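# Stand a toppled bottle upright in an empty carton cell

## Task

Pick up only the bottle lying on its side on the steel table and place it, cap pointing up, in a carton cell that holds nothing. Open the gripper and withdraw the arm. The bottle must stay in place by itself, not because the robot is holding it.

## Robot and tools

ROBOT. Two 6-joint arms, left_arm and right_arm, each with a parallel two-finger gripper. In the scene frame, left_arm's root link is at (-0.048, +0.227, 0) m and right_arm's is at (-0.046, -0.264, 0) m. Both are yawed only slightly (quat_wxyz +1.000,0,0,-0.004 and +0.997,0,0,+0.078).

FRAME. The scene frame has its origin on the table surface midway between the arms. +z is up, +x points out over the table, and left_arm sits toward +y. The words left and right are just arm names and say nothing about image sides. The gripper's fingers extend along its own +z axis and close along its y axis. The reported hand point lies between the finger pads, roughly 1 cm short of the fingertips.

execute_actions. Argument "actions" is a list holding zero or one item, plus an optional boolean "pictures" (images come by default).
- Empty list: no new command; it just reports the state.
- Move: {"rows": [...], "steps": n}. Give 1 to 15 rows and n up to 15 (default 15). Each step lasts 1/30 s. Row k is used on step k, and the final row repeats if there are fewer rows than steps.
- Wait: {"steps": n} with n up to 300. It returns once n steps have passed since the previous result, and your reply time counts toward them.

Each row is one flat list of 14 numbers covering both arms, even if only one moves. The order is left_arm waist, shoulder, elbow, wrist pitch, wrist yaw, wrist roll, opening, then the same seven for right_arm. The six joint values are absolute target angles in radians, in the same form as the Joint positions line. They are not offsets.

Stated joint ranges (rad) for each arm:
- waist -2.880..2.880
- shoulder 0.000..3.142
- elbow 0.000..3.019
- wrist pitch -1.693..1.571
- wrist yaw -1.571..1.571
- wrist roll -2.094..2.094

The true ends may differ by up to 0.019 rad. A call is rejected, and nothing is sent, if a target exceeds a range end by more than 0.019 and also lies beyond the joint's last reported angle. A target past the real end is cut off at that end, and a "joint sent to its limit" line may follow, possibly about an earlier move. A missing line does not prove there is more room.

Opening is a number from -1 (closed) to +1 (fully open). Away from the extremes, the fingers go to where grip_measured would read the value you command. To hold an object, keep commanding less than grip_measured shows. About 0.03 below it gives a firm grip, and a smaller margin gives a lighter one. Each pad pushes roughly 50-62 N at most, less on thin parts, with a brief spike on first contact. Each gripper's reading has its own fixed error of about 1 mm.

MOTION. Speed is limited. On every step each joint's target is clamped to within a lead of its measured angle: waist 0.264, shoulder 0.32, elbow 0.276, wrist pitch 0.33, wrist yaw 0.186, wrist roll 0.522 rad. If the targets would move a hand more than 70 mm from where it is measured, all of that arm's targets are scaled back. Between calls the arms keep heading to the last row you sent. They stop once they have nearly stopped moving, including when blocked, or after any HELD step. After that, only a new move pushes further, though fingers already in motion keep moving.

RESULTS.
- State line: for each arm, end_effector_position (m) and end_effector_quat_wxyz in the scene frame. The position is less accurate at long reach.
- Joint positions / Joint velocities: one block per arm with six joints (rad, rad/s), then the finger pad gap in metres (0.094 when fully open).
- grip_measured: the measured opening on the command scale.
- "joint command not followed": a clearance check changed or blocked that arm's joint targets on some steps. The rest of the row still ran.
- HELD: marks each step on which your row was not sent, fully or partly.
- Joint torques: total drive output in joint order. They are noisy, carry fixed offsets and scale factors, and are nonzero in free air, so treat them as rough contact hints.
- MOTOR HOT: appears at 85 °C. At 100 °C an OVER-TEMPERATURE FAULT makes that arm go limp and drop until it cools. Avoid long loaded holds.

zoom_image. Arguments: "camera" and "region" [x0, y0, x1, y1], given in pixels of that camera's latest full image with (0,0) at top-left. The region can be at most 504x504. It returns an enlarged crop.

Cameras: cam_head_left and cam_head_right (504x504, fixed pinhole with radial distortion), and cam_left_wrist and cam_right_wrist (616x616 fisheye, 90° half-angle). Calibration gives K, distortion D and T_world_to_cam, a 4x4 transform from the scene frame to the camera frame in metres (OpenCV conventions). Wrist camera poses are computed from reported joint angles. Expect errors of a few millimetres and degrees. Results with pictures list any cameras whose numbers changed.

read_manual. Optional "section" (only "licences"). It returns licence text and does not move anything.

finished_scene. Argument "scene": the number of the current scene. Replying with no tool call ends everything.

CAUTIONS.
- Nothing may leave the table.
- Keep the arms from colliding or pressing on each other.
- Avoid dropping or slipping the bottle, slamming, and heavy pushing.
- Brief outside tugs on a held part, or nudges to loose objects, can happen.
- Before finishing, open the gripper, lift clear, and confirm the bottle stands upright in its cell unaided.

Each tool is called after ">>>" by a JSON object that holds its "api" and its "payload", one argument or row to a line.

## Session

>>> {"api": "execute_actions", "payload": {
  "actions": []
}}

Scene clock: 0.00 s of 5440.00 s.
left_arm: end_effector_position=(+0.0564, -0.0339, +0.1369) grip_measured=+1.000 end_effector_quat_wxyz=(-0.058, -0.354, +0.932, -0.053) | right_arm: end_effector_position=(+0.4003, -0.1882, +0.2049) grip_measured=+1.000 end_effector_quat_wxyz=(+0.020, -0.701, +0.712, +0.032)
Joint positions: left_arm=[-1.103  1.049  0.751 -1.177  0.125 -1.843  0.094] | right_arm=[-0.015  1.537  1.376 -1.416 -0.076 -1.413  0.094]
Joint velocities: left_arm=[-0.024  0.015 -0.007 -0.002 -0.022 -0.095  0.   ] | right_arm=[-0.005 -0.015 -0.002  0.002 -0.022 -0.11   0.   ]
Joint torques (N m, as the arm reports them, + toward a larger angle): no reading
Motor temperatures (°C, as the motors report them): left_arm=[26 27 27 26 25 26] | right_arm=[27 28 26 25 27 27]
camera_calibration (this result's frames):
cam_left_wrist: T_world_to_cam=[[0.675717, -0.735028, 0.0560309, -0.0726761], [-0.551814, -0.453957, 0.699589, -0.0772009], [-0.488782, -0.503643, -0.712346, 0.237151], [0, 0, 0, 1]] pos_world=[0.122423, 0.0309747, 0.227015]
cam_right_wrist: T_world_to_cam=[[0.999472, -0.022963, -0.0229906, -0.401801], [-0.00748163, -0.851147, 0.524874, -0.26225], [-0.031621, -0.524425, -0.850869, 0.208527], [0, 0, 0, 1]] pos_world=[0.406221, -0.123082, 0.30584]

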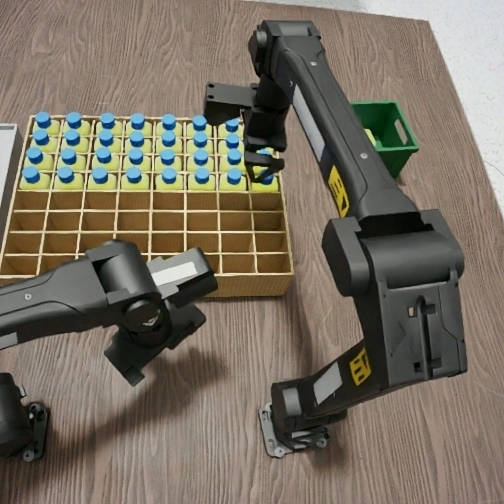

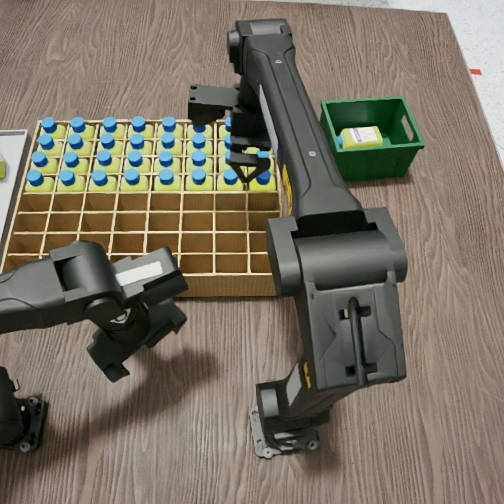

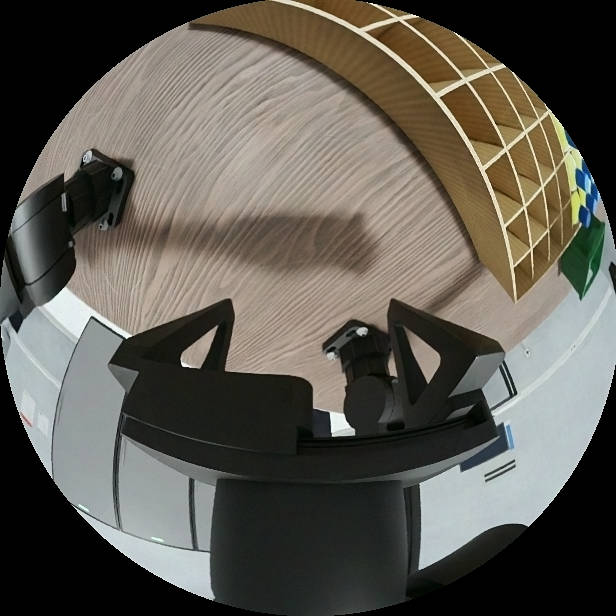

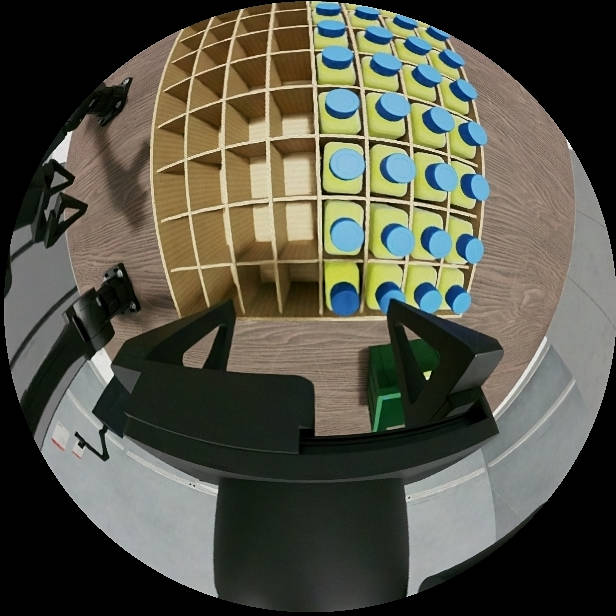

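>>> {"api": "execute_actions", "payload": {
  "actions": [
    {"rows":[[-0.6,1.05,1.1,-1.3,0,0,1,-0.7,0.971,0.9,-1.45,-1.2,-1.57,0]]}
  ],
  "pictures": false
}}

>>> {"api": "execute_actions", "payload": {
  "actions": [
    {"rows":[[0.3,1.3,1.4,-1.3,0,0,1,-0.7,0.971,0.9,-1.45,-1.2,-1.57,0]]}
  ],
  "pictures": false
}}

>>> {"api": "execute_actions", "payload": {
  "actions": [
    {"steps":35}
  ]
}}

Scene clock: 2.00 s of 5440.00 s.
left_arm: end_effector_position=(+0.2412, +0.0350, +0.2645) grip_measured=+1.000 end_effector_quat_wxyz=(+0.115, -0.119, +0.981, -0.097) | right_arm: end_effector_position=(+0.2466, -0.2710, +0.3235) grip_measured=+0.002 end_effector_quat_wxyz=(+0.501, -0.410, +0.729, +0.224)
Joint positions: left_arm=[-0.577  1.051  1.067 -1.285 -0.002 -0.826  0.094] | right_arm=[-0.746  0.93   0.906 -1.44  -1.159 -1.546  0.047]
Joint velocities: left_arm=[-0.005 -0.063  0.11  -0.017 -0.007  2.733  0.   ] | right_arm=[-0.073 -0.093 -0.012 -0.012 -1.223 -0.125 -0.   ]
Joint torques (N m, as the arm reports them, + toward a larger angle): left_arm=[-3.79 -3.75 13.6   0.4  -0.05  0.11] | right_arm=[ 3.65  0.32 10.12 -0.4  -0.37 -0.11]
Motor temperatures (°C, as the motors report them): left_arm=[26 27 28 26 25 26] | right_arm=[27 28 26 25 27 27]
Steps of this call (steps 1 to 45: nothing new was sent; steps 46 to 60: all 15 steps of this action). Readings (joint positions):
46: left_arm=[-1.094 1.050 0.758 -1.190 0.103 -1.804] | right_arm=[-0.025 1.525 1.359 -1.412 -0.122 -1.423]
47: left_arm=[-1.067 1.052 0.773 -1.210 0.079 -1.758] | right_arm=[-0.040 1.499 1.319 -1.411 -0.173 -1.434]
49: left_arm=[-0.989 1.054 0.817 -1.237 0.047 -1.665] | right_arm=[-0.102 1.422 1.218 -1.412 -0.274 -1.455]
53: left_arm=[-0.804 1.054 0.926 -1.262 0.020 -1.464] | right_arm=[-0.303 1.210 1.014 -1.419 -0.506 -1.493]
60: the state above

Scene clock: 2.50 s of 5440.00 s.
left_arm: end_effector_position=(+0.3869, +0.2669, +0.2697) grip_measured=+1.000 end_effector_quat_wxyz=(+0.127, -0.136, +0.982, -0.008) | right_arm: end_effector_position=(+0.2524, -0.2596, +0.3228) grip_measured=+0.002 end_effector_quat_wxyz=(+0.505, -0.419, +0.712, +0.250)
Joint positions: left_arm=[ 0.102  1.318  1.301 -1.298  0.005 -0.181  0.094] | right_arm=[-0.705  0.96   0.906 -1.44  -1.197 -1.56   0.047]
Joint velocities: left_arm=[ 1.587  0.005 -0.007 -0.017 -0.022  0.667  0.   ] | right_arm=[-0.005  0.005 -0.007 -0.002  0.051 -0.11   0.   ]
Joint torques (N m, as the arm reports them, + toward a larger angle): left_arm=[-2.82 -8.53 16.41  0.76 -0.14  0.12] | right_arm=[-0.29 -2.8  10.2  -0.36 -0.69 -0.1 ]
Motor temperatures (°C, as the motors report them): left_arm=[26 27 28 26 25 26] | right_arm=[27 28 26 25 27 27]
Steps of this call (steps 1 to 15: all 15 steps of this action). Readings (joint positions):
1: left_arm=[-0.568 1.059 1.080 -1.291 0.004 -0.767] | right_arm=[-0.742 0.929 0.906 -1.440 -1.185 -1.549]
2: left_arm=[-0.543 1.080 1.105 -1.297 0.005 -0.718] | right_arm=[-0.734 0.933 0.906 -1.440 -1.193 -1.552]
4: left_arm=[-0.468 1.144 1.172 -1.298 0.005 -0.619] | right_arm=[-0.715 0.946 0.906 -1.440 -1.197 -1.555]
8: left_arm=[-0.279 1.259 1.276 -1.298 0.005 -0.403] | right_arm=[-0.705 0.959 0.906 -1.440 -1.197 -1.558]
15: the state above

Scene clock: 3.67 s of 5440.00 s.
left_arm: end_effector_position=(+0.3791, +0.3561, +0.2967) grip_measured=+1.000 end_effector_quat_wxyz=(+0.156, -0.151, +0.976, +0.023) | right_arm: end_effector_position=(+0.2524, -0.2596, +0.3228) grip_measured=+0.002 end_effector_quat_wxyz=(+0.506, -0.419, +0.712, +0.250)
Joint positions: left_arm=[ 0.301  1.306  1.35  -1.298 -0.003 -0.013  0.094] | right_arm=[-0.705  0.96   0.906 -1.44  -1.197 -1.561  0.047]
Joint velocities: left_arm=[-0.005  0.005 -0.007  0.007 -0.022  0.037  0.   ] | right_arm=[-0.015 -0.024 -0.012 -0.017 -0.022 -0.007  0.001]
Joint torques (N m, as the arm reports them, + toward a larger angle): left_arm=[-2.46 -7.71 15.79  0.89  0.09  0.15] | right_arm=[ 0.12 -2.53  9.96 -0.41 -0.64 -0.07]
Motor temperatures (°C, as the motors report them): left_arm=[26 27 28 26 25 26] | right_arm=[27 28 27 25 28 27]
Steps of this call (steps 1 to 30: the robot went on to your last target; steps 31 to 35: nothing new was sent). Readings (joint positions):
1: left_arm=[0.157 1.318 1.302 -1.298 0.005 -0.159] | right_arm=[-0.705 0.960 0.906 -1.440 -1.197 -1.561]
2: left_arm=[0.209 1.318 1.305 -1.298 0.004 -0.135] | right_arm=[-0.705 0.960 0.906 -1.440 -1.197 -1.561]
4: left_arm=[0.297 1.318 1.320 -1.298 -0.001 -0.092] | right_arm=[-0.705 0.960 0.906 -1.440 -1.197 -1.561]
8: left_arm=[0.340 1.313 1.348 -1.298 -0.003 -0.047] | right_arm=[-0.705 0.960 0.906 -1.440 -1.197 -1.561]
35: the state above
All arms were judged still, so your last target was given up. Only a new action makes them travel on or press farther. Fingers that are still opening or closing keep moving.
camera_calibration (this result's frames):
cam_left_wrist: T_world_to_cam=[[0.313431, -0.949597, 0.00513564, 0.21586], [-0.903784, -0.29664, 0.308512, 0.35953], [-0.291439, -0.101339, -0.951207, 0.557911], [0, 0, 0, 1]] pos_world=[0.419877, 0.368169, 0.418661]
cam_right_wrist: T_world_to_cam=[[0.850548, -0.522565, 0.0591064, -0.371516], [-0.413106, -0.733446, -0.539816, 0.0906301], [0.32544, 0.434722, -0.839706, 0.421998], [0, 0, 0, 1]] pos_world=[0.216097, -0.311121, 0.425237]

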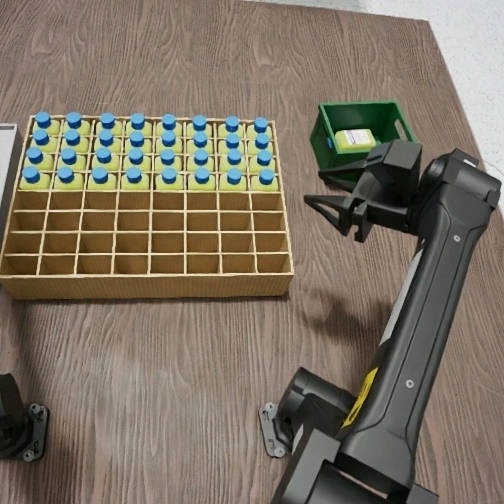

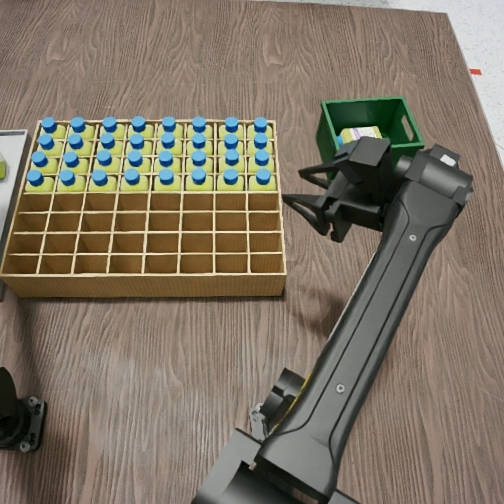

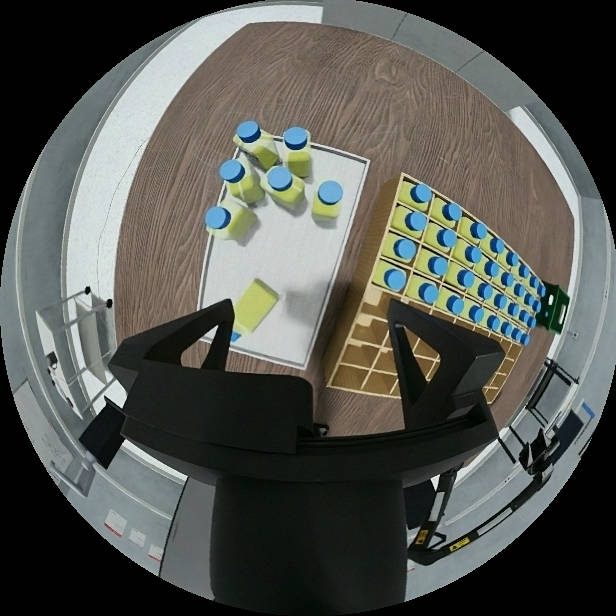

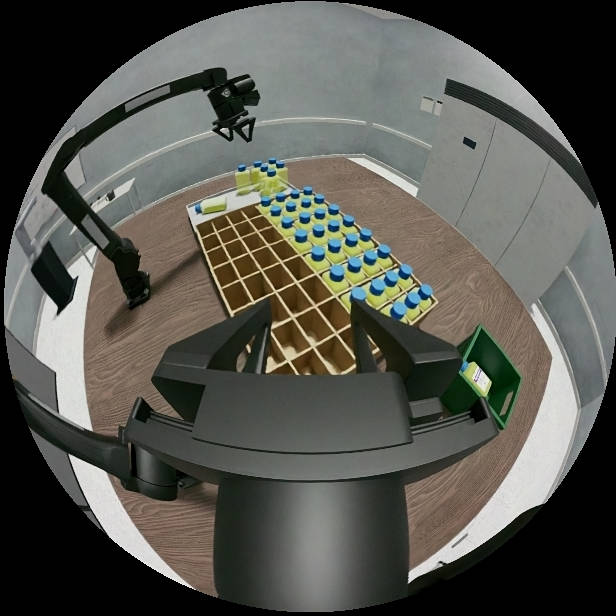

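>>> {"api": "execute_actions", "payload": {
  "actions": [
    {"rows":[[0.742,1.265,0.99,-1.26,0,-2.02,0.4,-0.7,0.971,0.9,-1.45,-1.2,-1.57,0]]}
  ],
  "pictures": false
}}

>>> {"api": "execute_actions", "payload": {
  "actions": [
    {"steps":35}
  ]
}}

Scene clock: 7.13 s of 5440.00 s.
left_arm: end_effector_position=(+0.1940, +0.4636, +0.1497) grip_measured=+0.403 end_effector_quat_wxyz=(+0.005, +0.803, -0.596, -0.003) | right_arm: end_effector_position=(+0.2524, -0.2596, +0.3228) grip_measured=+0.002 end_effector_quat_wxyz=(+0.506, -0.419, +0.712, +0.250)
Joint positions: left_arm=[ 0.781  1.279  0.967 -1.269 -0.004 -1.092  0.066] | right_arm=[-0.705  0.96   0.906 -1.44  -1.197 -1.561  0.047]
Joint velocities: left_arm=[-0.21  -0.044 -0.002  0.061  0.022 -2.791  0.001] | right_arm=[-0.005 -0.034 -0.007  0.027  0.007  0.022 -0.001]
Joint torques (N m, as the arm reports them, + toward a larger angle): left_arm=[-4.52 -6.56 12.17  0.49  0.01 -0.02] | right_arm=[ 0.26 -2.51 10.1  -0.23 -0.72 -0.09]
Motor temperatures (°C, as the motors report them): left_arm=[26 27 30 26 25 26] | right_arm=[27 28 27 25 28 27]
Steps of this call (steps 1 to 89: nothing new was sent; steps 90 to 104: all 15 steps of this action). Readings (joint positions):
90: left_arm=[0.309 1.303 1.334 -1.290 0.001 -0.048] | right_arm=[-0.705 0.960 0.906 -1.440 -1.197 -1.561]
91: left_arm=[0.326 1.292 1.303 -1.280 0.002 -0.091] | right_arm=[-0.705 0.960 0.906 -1.440 -1.197 -1.561]
93: left_arm=[0.386 1.275 1.220 -1.276 0.002 -0.175] | right_arm=[-0.705 0.960 0.906 -1.440 -1.197 -1.561]
97: left_arm=[0.568 1.273 1.061 -1.274 0.002 -0.398] | right_arm=[-0.705 0.960 0.906 -1.440 -1.197 -1.561]
104: the state above

Scene clock: 8.30 s of 5440.00 s.
left_arm: end_effector_position=(+0.2024, +0.4550, +0.1507) grip_measured=+0.403 end_effector_quat_wxyz=(+0.002, +0.980, -0.197, -0.003) | right_arm: end_effector_position=(+0.2524, -0.2596, +0.3228) grip_measured=+0.002 end_effector_quat_wxyz=(+0.506, -0.419, +0.712, +0.250)
Joint positions: left_arm=[ 0.745  1.276  0.967 -1.268 -0.003 -2.007  0.066] | right_arm=[-0.705  0.96   0.906 -1.44  -1.197 -1.561  0.047]
Joint velocities: left_arm=[-0.005 -0.005 -0.012  0.007 -0.007  0.022 -0.001] | right_arm=[-0.005 -0.005 -0.007  0.012 -0.022 -0.066 -0.   ]
Joint torques (N m, as the arm reports them, + toward a larger angle): left_arm=[-2.6  -6.52 12.16  0.67  0.   -0.06] | right_arm=[ 0.25 -2.16 10.2  -0.39 -0.66 -0.07]
Motor temperatures (°C, as the motors report them): left_arm=[26 27 30 26 25 26] | right_arm=[27 28 27 25 28 27]
Steps of this call (steps 1 to 35: the robot went on to your last target). Readings (joint positions):
1: left_arm=[0.773 1.277 0.967 -1.269 -0.004 -1.191] | right_arm=[-0.705 0.960 0.906 -1.440 -1.197 -1.561]
2: left_arm=[0.765 1.277 0.967 -1.269 -0.004 -1.290] | right_arm=[-0.705 0.960 0.906 -1.440 -1.197 -1.561]
4: left_arm=[0.751 1.276 0.967 -1.268 -0.004 -1.488] | right_arm=[-0.705 0.960 0.906 -1.440 -1.197 -1.561]
8: left_arm=[0.745 1.276 0.967 -1.268 -0.003 -1.793] | right_arm=[-0.705 0.960 0.906 -1.440 -1.197 -1.561]
35: the state above
camera_calibration (this result's frames):
cam_left_wrist: T_world_to_cam=[[0.374685, 0.927141, -0.00462493, -0.498987], [0.75315, -0.301453, 0.584715, -0.100571], [0.540719, -0.222567, -0.811226, 0.243229], [0, 0, 0, 1]] pos_world=[0.13119, 0.486449, 0.253811]
cam_right_wrist: T_world_to_cam=[[0.850548, -0.522565, 0.0591064, -0.371516], [-0.413106, -0.733446, -0.539816, 0.0906301], [0.32544, 0.434722, -0.839706, 0.421998], [0, 0, 0, 1]] pos_world=[0.216097, -0.311121, 0.425237]

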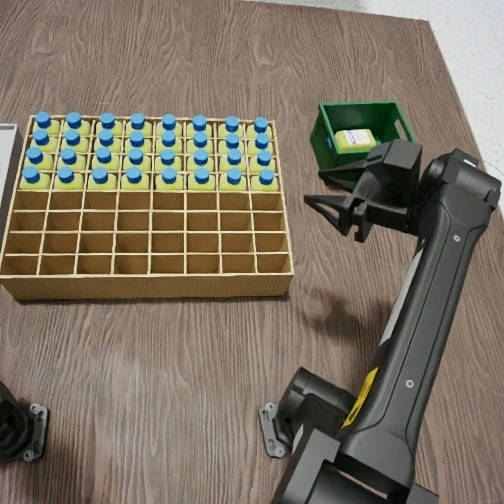

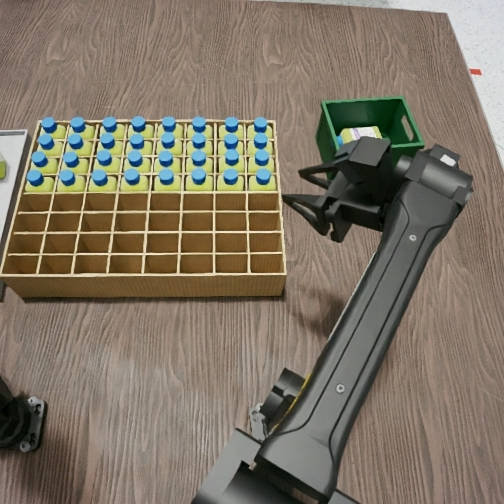

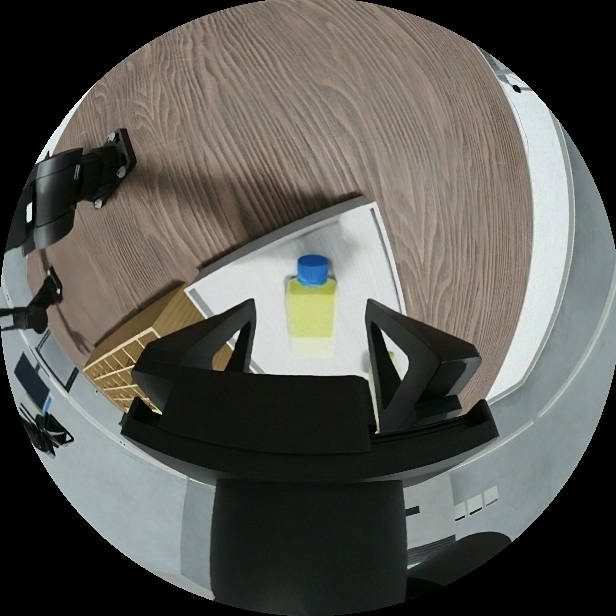

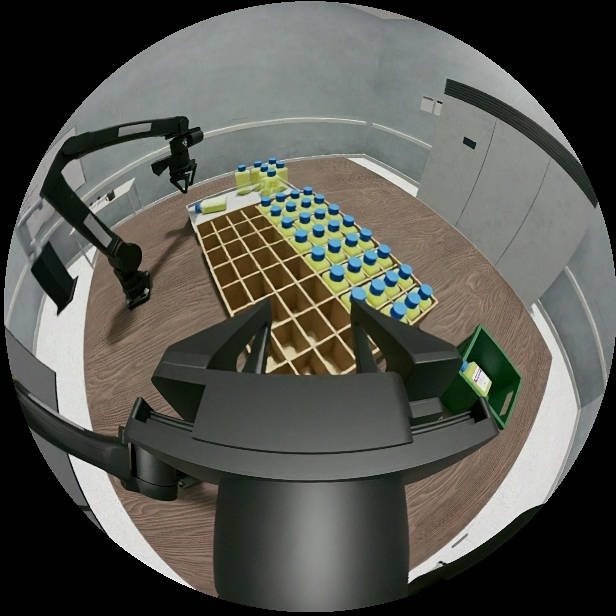

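>>> {"api": "execute_actions", "payload": {
  "actions": [
    {"rows":[[0.662,1.4,0.92,-1.06,0,-2.094,0.4,-0.7,0.971,0.9,-1.45,-1.2,-1.57,0]]}
  ],
  "pictures": false
}}

>>> {"api": "execute_actions", "payload": {
  "actions": [
    {"rows":[[0.662,1.45,0.865,-0.955,0,-2.094,0.4,-0.7,0.971,0.9,-1.45,-1.2,-1.57,0]],"steps":10}
  ],
  "pictures": false
}}

>>> {"api": "execute_actions", "payload": {
  "actions": [
    {"rows":[[0.662,1.485,0.825,-0.885,0,-2.094,0.4,-0.7,0.971,0.9,-1.45,-1.2,-1.57,0]]}
  ]
}}

Scene clock: 11.73 s of 5440.00 s.
left_arm: end_effector_position=(+0.2398, +0.4450, +0.0832) grip_measured=+0.403 end_effector_quat_wxyz=(+0.002, +0.977, -0.211, -0.003) | right_arm: end_effector_position=(+0.2524, -0.2596, +0.3228) grip_measured=+0.002 end_effector_quat_wxyz=(+0.506, -0.419, +0.712, +0.250)
Joint positions: left_arm=[ 0.656  1.413  0.904 -1.068 -0.002 -2.067  0.066] | right_arm=[-0.705  0.96   0.906 -1.44  -1.197 -1.561  0.047]
Joint velocities: left_arm=[ 0.005 -0.083  0.002  0.027 -0.007 -0.051 -0.   ] | right_arm=[-0.015 -0.015 -0.007 -0.007  0.037  0.022 -0.001]
Joint torques (N m, as the arm reports them, + toward a larger angle): left_arm=[-1.57 -7.17 10.72  0.7  -0.06 -0.04] | right_arm=[-0.1  -2.53 10.05 -0.31 -0.62 -0.07]
Motor temperatures (°C, as the motors report them): left_arm=[26 27 30 26 25 26] | right_arm=[27 28 28 25 28 27]
joint sent to its limit (left arm) — the command would take joint 6 (wrist roll) past its lower limit, so that joint was sent only as far as its limit.
Steps of this call (steps 1 to 15: the robot went on to your last target; steps 16 to 88: nothing new was sent; steps 89 to 103: all 15 steps of this action). Readings (joint positions):
89: left_arm=[0.740 1.282 0.959 -1.231 -0.004 -2.018] | right_arm=[-0.705 0.960 0.906 -1.440 -1.197 -1.561]
90: left_arm=[0.727 1.296 0.951 -1.171 -0.004 -2.028] | right_arm=[-0.705 0.960 0.906 -1.440 -1.197 -1.561]
92: left_arm=[0.692 1.350 0.940 -1.099 -0.004 -2.043] | right_arm=[-0.705 0.960 0.906 -1.440 -1.197 -1.561]
96: left_arm=[0.656 1.425 0.912 -1.069 -0.002 -2.058] | right_arm=[-0.705 0.960 0.906 -1.440 -1.197 -1.561]
103: the state above

Scene clock: 12.07 s of 5440.00 s.
left_arm: end_effector_position=(+0.2457, +0.4496, +0.0786) grip_measured=+0.403 end_effector_quat_wxyz=(-0.016, +0.977, -0.210, +0.014) | right_arm: end_effector_position=(+0.2524, -0.2596, +0.3228) grip_measured=+0.002 end_effector_quat_wxyz=(+0.506, -0.419, +0.712, +0.250)
Joint positions: left_arm=[ 0.657  1.409  0.885 -1.005  0.001 -2.068  0.066] | right_arm=[-0.705  0.96   0.906 -1.44  -1.197 -1.561  0.047]
Joint velocities: left_arm=[-0.005 -0.005 -0.012 -0.002 -0.007  0.007  0.   ] | right_arm=[-0.015 -0.005  0.017  0.002 -0.007 -0.007  0.   ]
Joint torques (N m, as the arm reports them, + toward a larger angle): left_arm=[-2.15 -3.34  7.41  2.29 -0.16 -0.06] | right_arm=[ 0.15 -2.61 10.13 -0.15 -0.65 -0.08]
Motor temperatures (°C, as the motors report them): left_arm=[26 27 30 26 25 26] | right_arm=[27 28 28 25 28 27]
joint sent to its limit (left arm) — the command would take joint 6 (wrist roll) past its lower limit, so that joint was sent only as far as its limit.
Steps of this call (steps 1 to 10: all 10 steps of this action). Readings (joint positions):
1: left_arm=[0.656 1.413 0.897 -1.046 -0.002 -2.068] | right_arm=[-0.705 0.960 0.906 -1.440 -1.197 -1.561]
2: left_arm=[0.656 1.414 0.890 -1.017 -0.001 -2.068] | right_arm=[-0.705 0.960 0.906 -1.440 -1.197 -1.561]
4: left_arm=[0.657 1.409 0.887 -1.013 0.001 -2.068] | right_arm=[-0.705 0.960 0.906 -1.440 -1.197 -1.561]
8: left_arm=[0.657 1.409 0.885 -1.005 0.001 -2.068] | right_arm=[-0.705 0.960 0.906 -1.440 -1.197 -1.561]
10: the state above

Scene clock: 12.57 s of 5440.00 s.
left_arm: end_effector_position=(+0.2461, +0.4499, +0.0775) grip_measured=+0.403 end_effector_quat_wxyz=(-0.025, +0.977, -0.210, +0.023) | right_arm: end_effector_position=(+0.2524, -0.2596, +0.3228) grip_measured=+0.002 end_effector_quat_wxyz=(+0.506, -0.419, +0.712, +0.250)
Joint positions: left_arm=[ 0.658  1.396  0.868 -0.975  0.003 -2.067  0.066] | right_arm=[-0.705  0.96   0.906 -1.44  -1.197 -1.561  0.047]
Joint velocities: left_arm=[-0.005  0.005  0.012 -0.007 -0.051 -0.051 -0.002] | right_arm=[ 0.005 -0.015  0.007 -0.007  0.037  0.022  0.001]
Joint torques (N m, as the arm reports them, + toward a larger angle): left_arm=[-2.07  0.46  5.34  3.79 -0.26 -0.07] | right_arm=[ 0.   -2.47 10.   -0.51 -0.64 -0.13]
Motor temperatures (°C, as the motors report them): left_arm=[26 27 30 26 25 26] | right_arm=[27 28 28 25 28 27]
joint sent to its limit (left arm) — the command would take joint 6 (wrist roll) past its lower limit, so that joint was sent only as far as its limit.
Steps of this call (steps 1 to 15: all 15 steps of this action). Readings (joint positions):
1: left_arm=[0.657 1.409 0.880 -0.994 0.001 -2.068] | right_arm=[-0.705 0.960 0.906 -1.440 -1.197 -1.561]
2: left_arm=[0.658 1.406 0.876 -0.990 0.003 -2.067] | right_arm=[-0.705 0.960 0.906 -1.440 -1.197 -1.561]
4: left_arm=[0.658 1.398 0.870 -0.979 0.003 -2.067] | right_arm=[-0.705 0.960 0.906 -1.440 -1.197 -1.561]
8: left_arm=[0.658 1.396 0.868 -0.975 0.003 -2.067] | right_arm=[-0.705 0.960 0.906 -1.440 -1.197 -1.561]
15: the state above
camera_calibration (this result's frames):
cam_left_wrist: T_world_to_cam=[[0.39748, 0.915832, 0.0571111, -0.516214], [0.707192, -0.345399, 0.61691, -0.0636307], [0.584712, -0.204821, -0.784958, 0.138232], [0, 0, 0, 1]] pos_world=[0.169358, 0.4791, 0.177242]
cam_right_wrist: T_world_to_cam=[[0.850548, -0.522565, 0.0591064, -0.371516], [-0.413106, -0.733446, -0.539816, 0.0906301], [0.32544, 0.434722, -0.839706, 0.421998], [0, 0, 0, 1]] pos_world=[0.216097, -0.311121, 0.425237]

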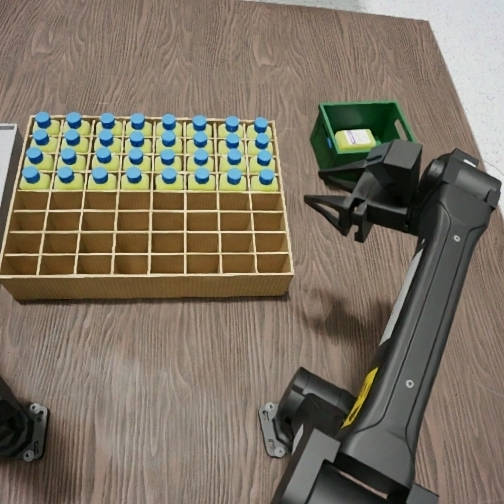

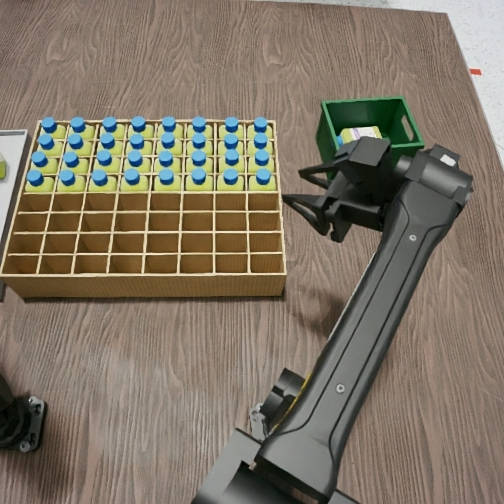

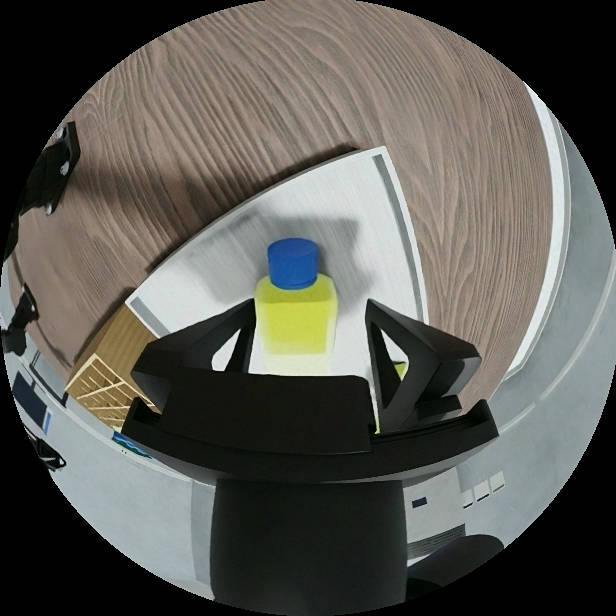

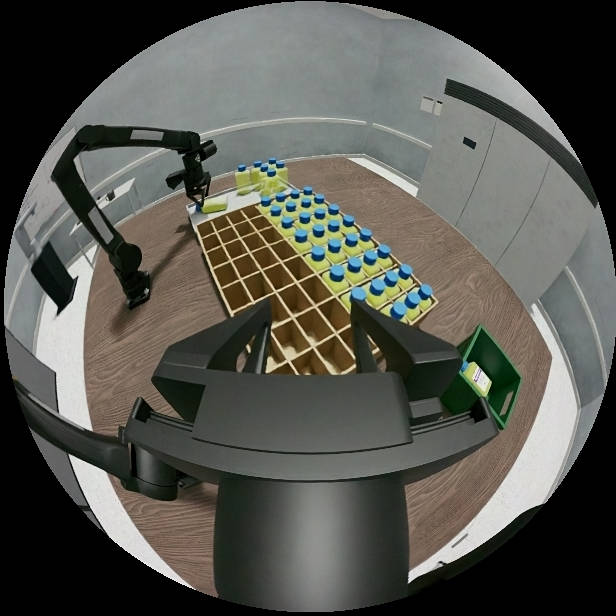

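>>> {"api": "execute_actions", "payload": {
  "actions": [
    {"rows":[[0.697,1.385,0.9,-1.07,0,-2.07,0.7,-0.7,0.971,0.9,-1.45,-1.2,-1.57,0]]}
  ],
  "pictures": false
}}

>>> {"api": "execute_actions", "payload": {
  "actions": [
    {"rows":[[0.697,1.435,0.838,-0.95,0,-2.07,0.7,-0.7,0.971,0.9,-1.45,-1.2,-1.57,0]]}
  ]
}}

Scene clock: 14.93 s of 5440.00 s.
left_arm: end_effector_position=(+0.2238, +0.4482, +0.0812) grip_measured=+0.697 end_effector_quat_wxyz=(+0.004, +0.981, -0.193, -0.001) | right_arm: end_effector_position=(+0.2524, -0.2596, +0.3228) grip_measured=+0.002 end_effector_quat_wxyz=(+0.506, -0.419, +0.712, +0.250)
Joint positions: left_arm=[ 0.693  1.388  0.873 -1.062  0.003 -2.067  0.08 ] | right_arm=[-0.705  0.96   0.906 -1.44  -1.197 -1.561  0.047]
Joint velocities: left_arm=[ 0.005  0.015 -0.007 -0.002 -0.037 -0.051  0.001] | right_arm=[-0.024 -0.005 -0.017  0.007 -0.081  0.066 -0.001]
Joint torques (N m, as the arm reports them, + toward a larger angle): left_arm=[-2.12 -6.61 11.71  0.03 -0.26  0.02] | right_arm=[ 0.71 -1.99 10.24 -0.33 -0.64 -0.1 ]
Motor temperatures (°C, as the motors report them): left_arm=[26 27 30 26 25 26] | right_arm=[27 28 28 25 28 27]
joint sent to its limit (left arm) — the command would take joint 6 (wrist roll) past its lower limit, so that joint was sent only as far as its limit.
Steps of this call (steps 1 to 15: the robot went on to your last target; steps 16 to 56: nothing new was sent; steps 57 to 71: all 15 steps of this action). Readings (joint positions):
57: left_arm=[0.661 1.391 0.873 -0.997 0.004 -2.067] | right_arm=[-0.705 0.960 0.906 -1.440 -1.197 -1.561]
58: left_arm=[0.666 1.390 0.873 -1.022 0.004 -2.067] | right_arm=[-0.705 0.960 0.906 -1.440 -1.197 -1.561]
60: left_arm=[0.679 1.388 0.873 -1.051 0.004 -2.067] | right_arm=[-0.705 0.960 0.906 -1.440 -1.197 -1.561]
64: left_arm=[0.693 1.388 0.873 -1.062 0.003 -2.067] | right_arm=[-0.705 0.960 0.906 -1.440 -1.197 -1.561]
71: the state above

Scene clock: 15.43 s of 5440.00 s.
left_arm: end_effector_position=(+0.2258, +0.4499, +0.0503) grip_measured=+0.697 end_effector_quat_wxyz=(+0.000, +0.981, -0.193, +0.002) | right_arm: end_effector_position=(+0.2524, -0.2596, +0.3228) grip_measured=+0.002 end_effector_quat_wxyz=(+0.506, -0.419, +0.712, +0.250)
Joint positions: left_arm=[ 0.693  1.44   0.83  -0.959  0.003 -2.067  0.08 ] | right_arm=[-0.705  0.96   0.906 -1.44  -1.197 -1.561  0.047]
Joint velocities: left_arm=[ 0.005 -0.005  0.007  0.017 -0.081 -0.022  0.   ] | right_arm=[ 0.005 -0.005  0.017  0.007 -0.022  0.022  0.001]
Joint torques (N m, as the arm reports them, + toward a larger angle): left_arm=[-2.06 -7.22  9.31  0.71 -0.25  0.03] | right_arm=[ 0.75 -2.87 10.17 -0.43 -0.7  -0.09]
Motor temperatures (°C, as the motors report them): left_arm=[26 27 30 26 25 26] | right_arm=[27 28 28 25 28 27]
Steps of this call (steps 1 to 15: all 15 steps of this action). Readings (joint positions):
1: left_arm=[0.693 1.390 0.867 -1.041 0.003 -2.067] | right_arm=[-0.705 0.960 0.906 -1.440 -1.197 -1.561]
2: left_arm=[0.693 1.394 0.860 -1.008 0.003 -2.067] | right_arm=[-0.705 0.960 0.906 -1.440 -1.197 -1.561]
4: left_arm=[0.693 1.413 0.847 -0.974 0.003 -2.067] | right_arm=[-0.705 0.960 0.906 -1.440 -1.197 -1.561]
8: left_arm=[0.693 1.439 0.832 -0.962 0.003 -2.067] | right_arm=[-0.705 0.960 0.906 -1.440 -1.197 -1.561]
15: the state above
camera_calibration (this result's frames):
cam_left_wrist: T_world_to_cam=[[0.366903, 0.930259, -0.000453695, -0.503255], [0.749655, -0.295382, 0.592256, -0.0633388], [0.550818, -0.21764, -0.805749, 0.143175], [0, 0, 0, 1]] pos_world=[0.153265, 0.480609, 0.152647]
cam_right_wrist: T_world_to_cam=[[0.850548, -0.522565, 0.0591064, -0.371516], [-0.413106, -0.733446, -0.539816, 0.0906301], [0.32544, 0.434722, -0.839706, 0.421998], [0, 0, 0, 1]] pos_world=[0.216097, -0.311121, 0.425237]

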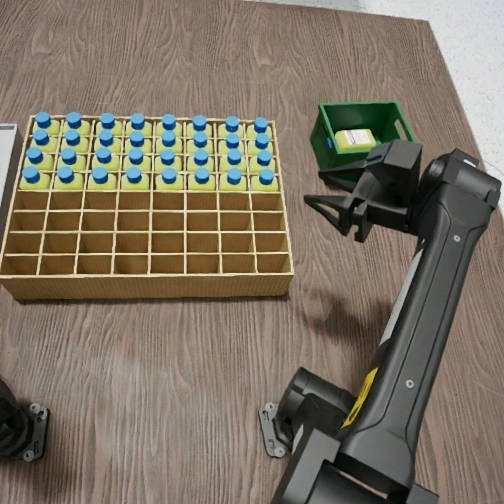

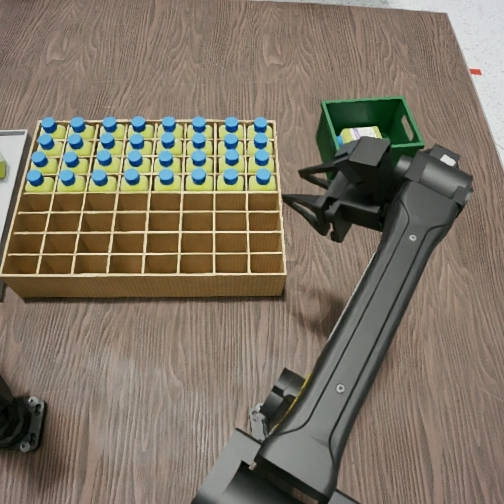

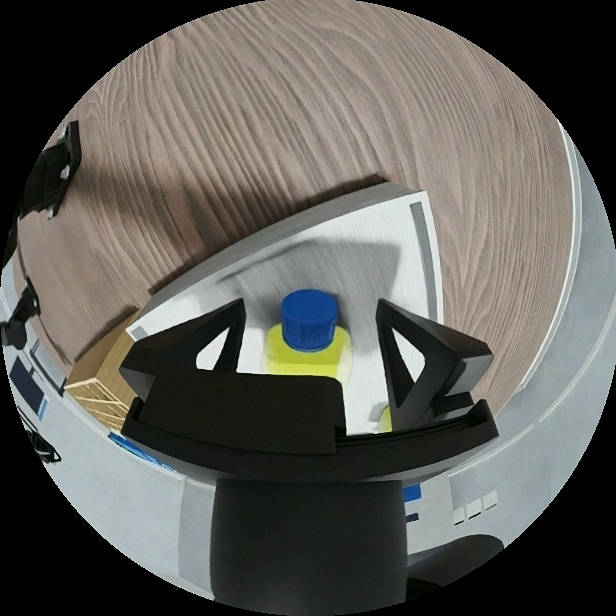

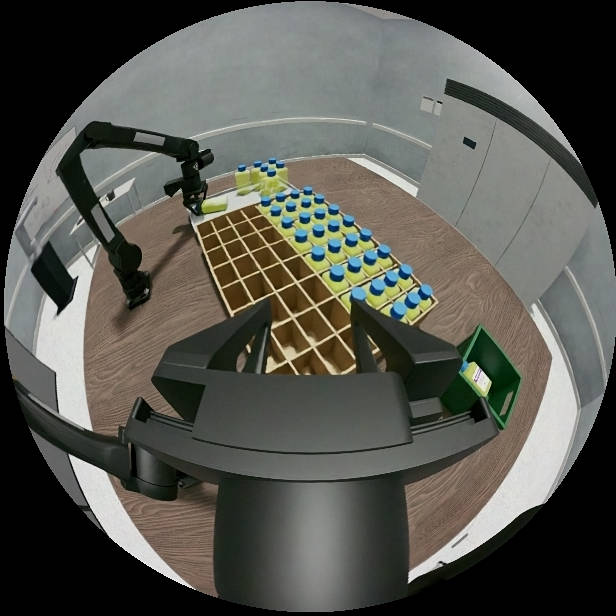

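>>> {"api": "execute_actions", "payload": {
  "actions": [
    {"rows":[[0.697,1.435,0.838,-0.95,0,-2.07,-0.5,-0.7,0.971,0.9,-1.45,-1.2,-1.57,0]]}
  ],
  "pictures": false
}}

>>> {"api": "execute_actions", "payload": {
  "actions": [
    {"rows":[[0.697,1.2,1.05,-1.35,0,-2.07,-0.5,-0.7,0.971,0.9,-1.45,-1.2,-1.57,0]]}
  ],
  "pictures": false
}}

>>> {"api": "execute_actions", "payload": {
  "actions": [
    {"rows":[[0.2,0.9,0.8,-0.7,-0.2,0.04,-0.5,-0.7,0.971,0.9,-1.45,-1.2,-1.57,0]]}
  ],
  "pictures": false
}}

>>> {"api": "execute_actions", "payload": {
  "actions": [
    {"rows":[[-0.6,1.0,0.55,0.3,-0.6,0.04,-0.5,-0.7,0.971,0.9,-1.45,-1.2,-1.57,0]]}
  ],
  "pictures": false
}}

>>> {"api": "execute_actions", "payload": {
  "actions": [
    {"rows":[[-1.187,1.26,0.375,0.91,-1.245,0.05,-0.5,-0.7,0.971,0.9,-1.45,-1.2,-1.57,0]]}
  ],
  "pictures": false
}}

>>> {"api": "execute_actions", "payload": {
  "actions": [
    {"steps":35}
  ]
}}

>>> {"api": "zoom_image", "payload": {
  "camera": "cam_right_wrist",
  "region": [170,220,290,340]
}}

Scene clock: 19.50 s of 5440.00 s.
left_arm: end_effector_position=(+0.2262, +0.4505, +0.0503) grip_measured=-0.422 end_effector_quat_wxyz=(-0.001, +0.981, -0.193, +0.002) | right_arm: end_effector_position=(+0.2524, -0.2596, +0.3228) grip_measured=+0.002 end_effector_quat_wxyz=(+0.506, -0.419, +0.712, +0.250)
Joint positions: left_arm=[ 0.693  1.44   0.83  -0.956  0.002 -2.068  0.027] | right_arm=[-0.705  0.96   0.906 -1.44  -1.197 -1.561  0.047]
Joint velocities: left_arm=[-0.034 -0.005 -0.007  0.007 -0.037 -0.022  0.001] | right_arm=[-0.015 -0.005 -0.007  0.007 -0.022 -0.022 -0.   ]
Joint torques (N m, as the arm reports them, + toward a larger angle): left_arm=[-1.84 -7.23  9.46  0.62 -0.2   0.03] | right_arm=[-0.06 -2.06 10.15 -0.43 -0.68 -0.11]
Motor temperatures (°C, as the motors report them): left_arm=[26 27 30 26 25 26] | right_arm=[27 28 28 25 28 27]
Steps of this call (steps 1 to 15: the robot went on to your last target; steps 16 to 90: nothing new was sent; then 0.57 s passed at rest; steps 91 to 105: all 15 steps of this action). Readings (joint positions):
91: left_arm=[0.693 1.440 0.830 -0.959 0.003 -2.067] | right_arm=[-0.705 0.960 0.906 -1.440 -1.197 -1.561]
92: left_arm=[0.693 1.440 0.830 -0.959 0.003 -2.067] | right_arm=[-0.705 0.960 0.906 -1.440 -1.197 -1.561]
94: left_arm=[0.693 1.440 0.830 -0.959 0.002 -2.066] | right_arm=[-0.705 0.960 0.906 -1.440 -1.197 -1.561]
98: left_arm=[0.693 1.440 0.830 -0.956 0.002 -2.068] | right_arm=[-0.705 0.960 0.906 -1.440 -1.197 -1.561]
105: the state above

Scene clock: 20.00 s of 5440.00 s.
left_arm: end_effector_position=(+0.2115, +0.4387, +0.1996) grip_measured=-0.422 end_effector_quat_wxyz=(-0.026, +0.981, -0.193, +0.022) | right_arm: end_effector_position=(+0.2524, -0.2596, +0.3228) grip_measured=+0.002 end_effector_quat_wxyz=(+0.506, -0.419, +0.712, +0.250)
Joint positions: left_arm=[ 0.693  1.183  1.02  -1.339  0.001 -2.068  0.027] | right_arm=[-0.705  0.96   0.906 -1.44  -1.197 -1.561  0.047]
Joint velocities: left_arm=[-0.015 -0.015  0.017 -0.022 -0.007 -0.007 -0.001] | right_arm=[-0.005  0.015  0.002  0.012  0.125  0.022 -0.001]
Joint torques (N m, as the arm reports them, + toward a larger angle): left_arm=[-2.35 -3.59 13.37  0.23 -0.14  0.04] | right_arm=[ 0.81 -1.83 10.08 -0.25 -0.68 -0.11]
Motor temperatures (°C, as the motors report them): left_arm=[26 28 30 26 25 26] | right_arm=[27 28 28 25 28 27]
Steps of this call (steps 1 to 15: all 15 steps of this action). Readings (joint positions):
1: left_arm=[0.693 1.435 0.837 -0.983 0.002 -2.068] | right_arm=[-0.705 0.960 0.906 -1.440 -1.197 -1.561]
2: left_arm=[0.693 1.423 0.846 -1.033 0.001 -2.068] | right_arm=[-0.705 0.960 0.906 -1.440 -1.197 -1.561]
4: left_arm=[0.693 1.380 0.865 -1.132 0.001 -2.068] | right_arm=[-0.705 0.960 0.906 -1.440 -1.197 -1.561]
8: left_arm=[0.693 1.272 0.924 -1.276 0.001 -2.068] | right_arm=[-0.705 0.960 0.906 -1.440 -1.197 -1.561]
15: the state above

Scene clock: 20.50 s of 5440.00 s.
left_arm: end_effector_position=(+0.3186, +0.3269, +0.2391) grip_measured=-0.421 end_effector_quat_wxyz=(+0.364, -0.430, +0.827, -0.003) | right_arm: end_effector_position=(+0.2524, -0.2596, +0.3228) grip_measured=+0.002 end_effector_quat_wxyz=(+0.506, -0.419, +0.712, +0.250)
Joint positions: left_arm=[ 0.187  0.9    0.773 -0.721 -0.196 -0.706  0.027] | right_arm=[-0.705  0.96   0.906 -1.44  -1.197 -1.561  0.047]
Joint velocities: left_arm=[0.171 0.024 0.002 0.002 0.022 2.864 0.001] | right_arm=[-0.015 -0.024 -0.012 -0.007  0.051 -0.066  0.001]
Joint torques (N m, as the arm reports them, + toward a larger angle): left_arm=[-2.15 -2.21 14.29  2.24 -0.31  0.06] | right_arm=[-0.05 -2.02 10.14 -0.46 -0.69 -0.07]
Motor temperatures (°C, as the motors report them): left_arm=[26 28 30 26 25 26] | right_arm=[27 28 28 25 28 27]
Steps of this call (steps 1 to 15: all 15 steps of this action). Readings (joint positions):
1: left_arm=[0.669 1.157 0.986 -1.269 -0.091 -1.988] | right_arm=[-0.705 0.960 0.906 -1.440 -1.197 -1.561]
2: left_arm=[0.623 1.108 0.923 -1.154 -0.163 -1.904] | right_arm=[-0.705 0.960 0.906 -1.440 -1.197 -1.561]
4: left_arm=[0.489 1.002 0.818 -0.995 -0.192 -1.750] | right_arm=[-0.705 0.960 0.906 -1.440 -1.197 -1.561]
8: left_arm=[0.228 0.910 0.772 -0.782 -0.195 -1.404] | right_arm=[-0.705 0.960 0.906 -1.440 -1.197 -1.561]
15: the state above

Scene clock: 21.00 s of 5440.00 s.
left_arm: end_effector_position=(+0.3674, +0.1366, +0.2347) grip_measured=-0.437 end_effector_quat_wxyz=(+0.594, -0.012, +0.795, +0.125) | right_arm: end_effector_position=(+0.2524, -0.2596, +0.3228) grip_measured=+0.002 end_effector_quat_wxyz=(+0.506, -0.419, +0.712, +0.250)
Joint positions: left_arm=[-0.454  1.013  0.513  0.161 -0.655 -0.019  0.026] | right_arm=[-0.705  0.96   0.906 -1.44  -1.197 -1.561  0.047]
Joint velocities: left_arm=[-1.333 -0.024 -0.002  1.17   0.374  0.33   0.001] | right_arm=[-0.015  0.005  0.007 -0.002 -0.007  0.022 -0.001]
Joint torques (N m, as the arm reports them, + toward a larger angle): left_arm=[-3.77 -3.21 13.61  1.92  0.72 -0.11] | right_arm=[ 0.44 -2.96  9.92 -0.35 -0.66 -0.06]
Motor temperatures (°C, as the motors report them): left_arm=[26 28 30 26 25 26] | right_arm=[27 28 28 25 28 27]
Steps of this call (steps 1 to 15: all 15 steps of this action). Readings (joint positions):
1: left_arm=[0.175 0.903 0.754 -0.680 -0.254 -0.643] | right_arm=[-0.705 0.960 0.906 -1.440 -1.197 -1.561]
2: left_arm=[0.144 0.906 0.722 -0.610 -0.324 -0.584] | right_arm=[-0.705 0.960 0.906 -1.440 -1.197 -1.561]
4: left_arm=[0.040 0.934 0.641 -0.455 -0.480 -0.444] | right_arm=[-0.705 0.960 0.906 -1.440 -1.197 -1.561]
8: left_arm=[-0.211 1.013 0.525 -0.176 -0.658 -0.186] | right_arm=[-0.705 0.960 0.906 -1.440 -1.197 -1.561]
15: the state above

Scene clock: 21.50 s of 5440.00 s.
left_arm: end_effector_position=(+0.2190, -0.0371, +0.2052) grip_measured=-0.459 end_effector_quat_wxyz=(+0.703, +0.018, +0.710, +0.027) | right_arm: end_effector_position=(+0.2524, -0.2596, +0.3228) grip_measured=+0.002 end_effector_quat_wxyz=(+0.506, -0.419, +0.712, +0.250)
Joint positions: left_arm=[-1.217  1.276  0.358  0.887 -1.238  0.034  0.025] | right_arm=[-0.705  0.96   0.906 -1.44  -1.197 -1.561  0.047]
Joint velocities: left_arm=[ 0.23  -0.122 -0.017  0.105 -0.066  0.051 -0.   ] | right_arm=[-0.024  0.005 -0.012 -0.002 -0.007  0.022 -0.   ]
Joint torques (N m, as the arm reports them, + toward a larger angle): left_arm=[-0.53 -4.37  9.59  1.97 -0.3   0.16] | right_arm=[-0.06 -2.06 10.04 -0.34 -0.69 -0.06]
Motor temperatures (°C, as the motors report them): left_arm=[26 28 30 26 25 26] | right_arm=[27 28 28 25 28 27]
Steps of this call (steps 1 to 15: all 15 steps of this action). Readings (joint positions):
1: left_arm=[-0.504 1.024 0.505 0.219 -0.696 -0.016] | right_arm=[-0.705 0.960 0.906 -1.440 -1.197 -1.561]
2: left_arm=[-0.560 1.049 0.494 0.289 -0.756 -0.012] | right_arm=[-0.705 0.960 0.906 -1.440 -1.197 -1.561]
4: left_arm=[-0.677 1.126 0.458 0.435 -0.889 -0.002] | right_arm=[-0.705 0.960 0.906 -1.440 -1.197 -1.561]
8: left_arm=[-0.979 1.270 0.380 0.749 -1.194 0.019] | right_arm=[-0.705 0.960 0.906 -1.440 -1.197 -1.561]
15: the state above

Scene clock: 22.67 s of 5440.00 s.
left_arm: end_effector_position=(+0.2255, -0.0293, +0.2068) grip_measured=-0.459 end_effector_quat_wxyz=(+0.704, +0.005, +0.710, +0.035) | right_arm: end_effector_position=(+0.2524, -0.2596, +0.3228) grip_measured=+0.002 end_effector_quat_wxyz=(+0.506, -0.419, +0.712, +0.250)
Joint positions: left_arm=[-1.192  1.272  0.358  0.89  -1.242  0.035  0.025] | right_arm=[-0.705  0.96   0.906 -1.44  -1.197 -1.561  0.047]
Joint velocities: left_arm=[-0.005  0.005 -0.002 -0.007  0.007  0.037 -0.001] | right_arm=[ 0.005  0.005  0.002 -0.017 -0.051 -0.081  0.   ]
Joint torques (N m, as the arm reports them, + toward a larger angle): left_arm=[-1.96 -4.57  9.5   2.18 -0.17  0.16] | right_arm=[ 0.64 -2.8  10.09 -0.18 -0.67 -0.1 ]
Motor temperatures (°C, as the motors report them): left_arm=[26 28 30 26 25 26] | right_arm=[27 28 28 25 28 27]
Steps of this call (steps 1 to 30: the robot went on to your last target; steps 31 to 35: nothing new was sent). Readings (joint positions):
1: left_arm=[-1.209 1.273 0.358 0.889 -1.239 0.034] | right_arm=[-0.705 0.960 0.906 -1.440 -1.197 -1.561]
2: left_arm=[-1.202 1.272 0.358 0.889 -1.242 0.035] | right_arm=[-0.705 0.960 0.906 -1.440 -1.197 -1.561]
4: left_arm=[-1.194 1.272 0.358 0.890 -1.242 0.035] | right_arm=[-0.705 0.960 0.906 -1.440 -1.197 -1.561]
8: left_arm=[-1.192 1.272 0.358 0.890 -1.242 0.035] | right_arm=[-0.705 0.960 0.906 -1.440 -1.197 -1.561]
35: the state above
All arms were judged still, so your last target was given up. Only a new action makes them travel on or press farther. Fingers that are still opening or closing keep moving.
camera_calibration (this result's frames):
cam_left_wrist: T_world_to_cam=[[0.0426982, -0.998094, -0.0445661, -0.0315719], [-0.596338, 0.0103289, -0.802667, 0.303593], [0.801597, 0.0608489, -0.59476, 0.0731971], [0, 0, 0, 1]] pos_world=[0.123717, -0.0391014, 0.285812]
cam_right_wrist: T_world_to_cam=[[0.850548, -0.522565, 0.0591064, -0.371516], [-0.413106, -0.733446, -0.539816, 0.0906301], [0.32544, 0.434722, -0.839706, 0.421998], [0, 0, 0, 1]] pos_world=[0.216097, -0.311121, 0.425237]

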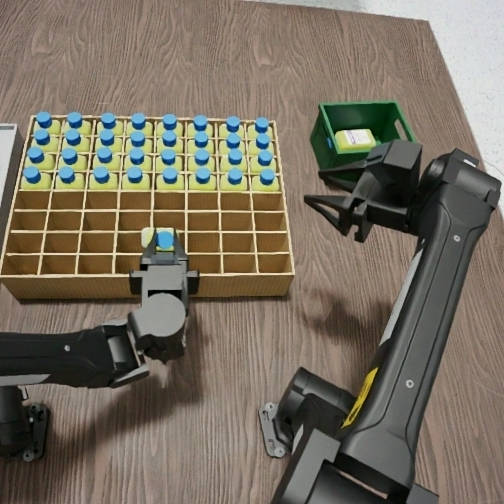

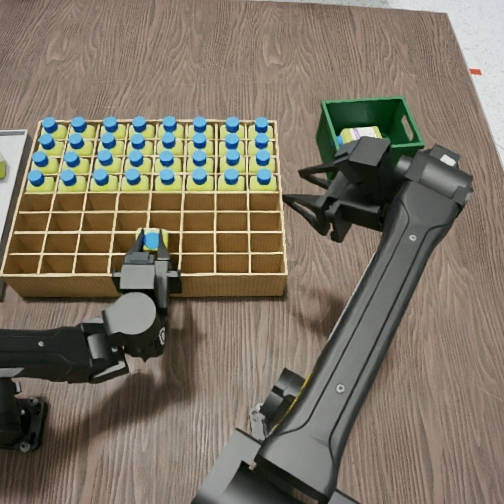

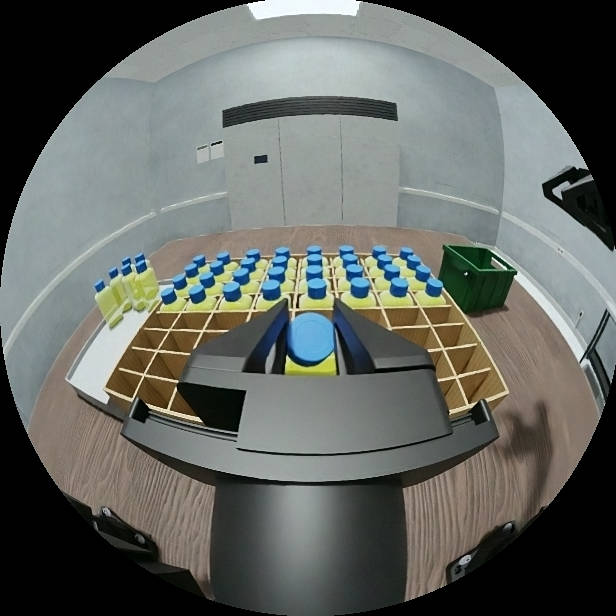

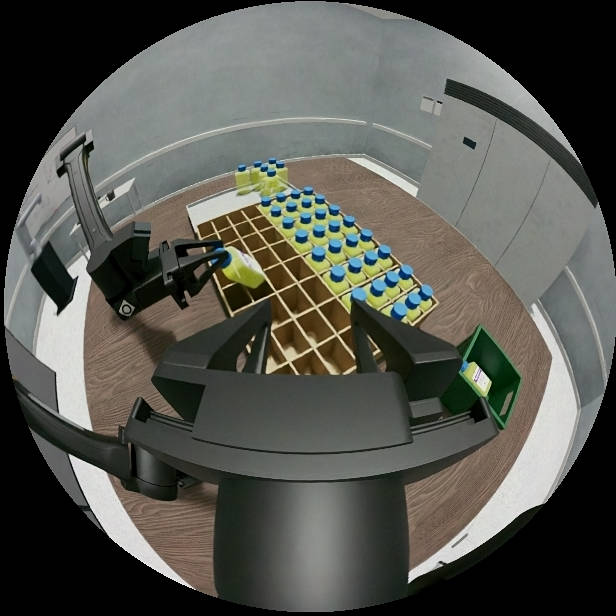

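Region (170, 220, 290, 340) of cam_right_wrist's 616x616 image, scaled by 4.200, with more detail than that image has.

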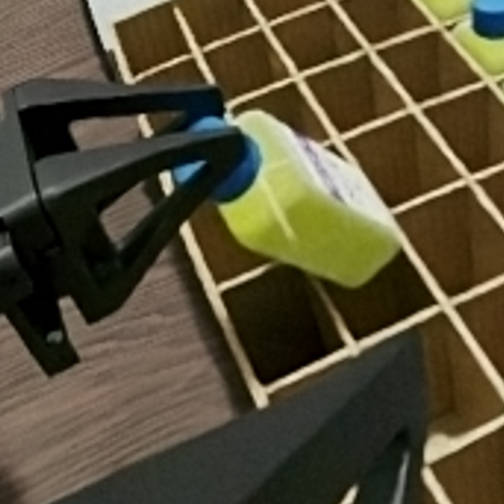

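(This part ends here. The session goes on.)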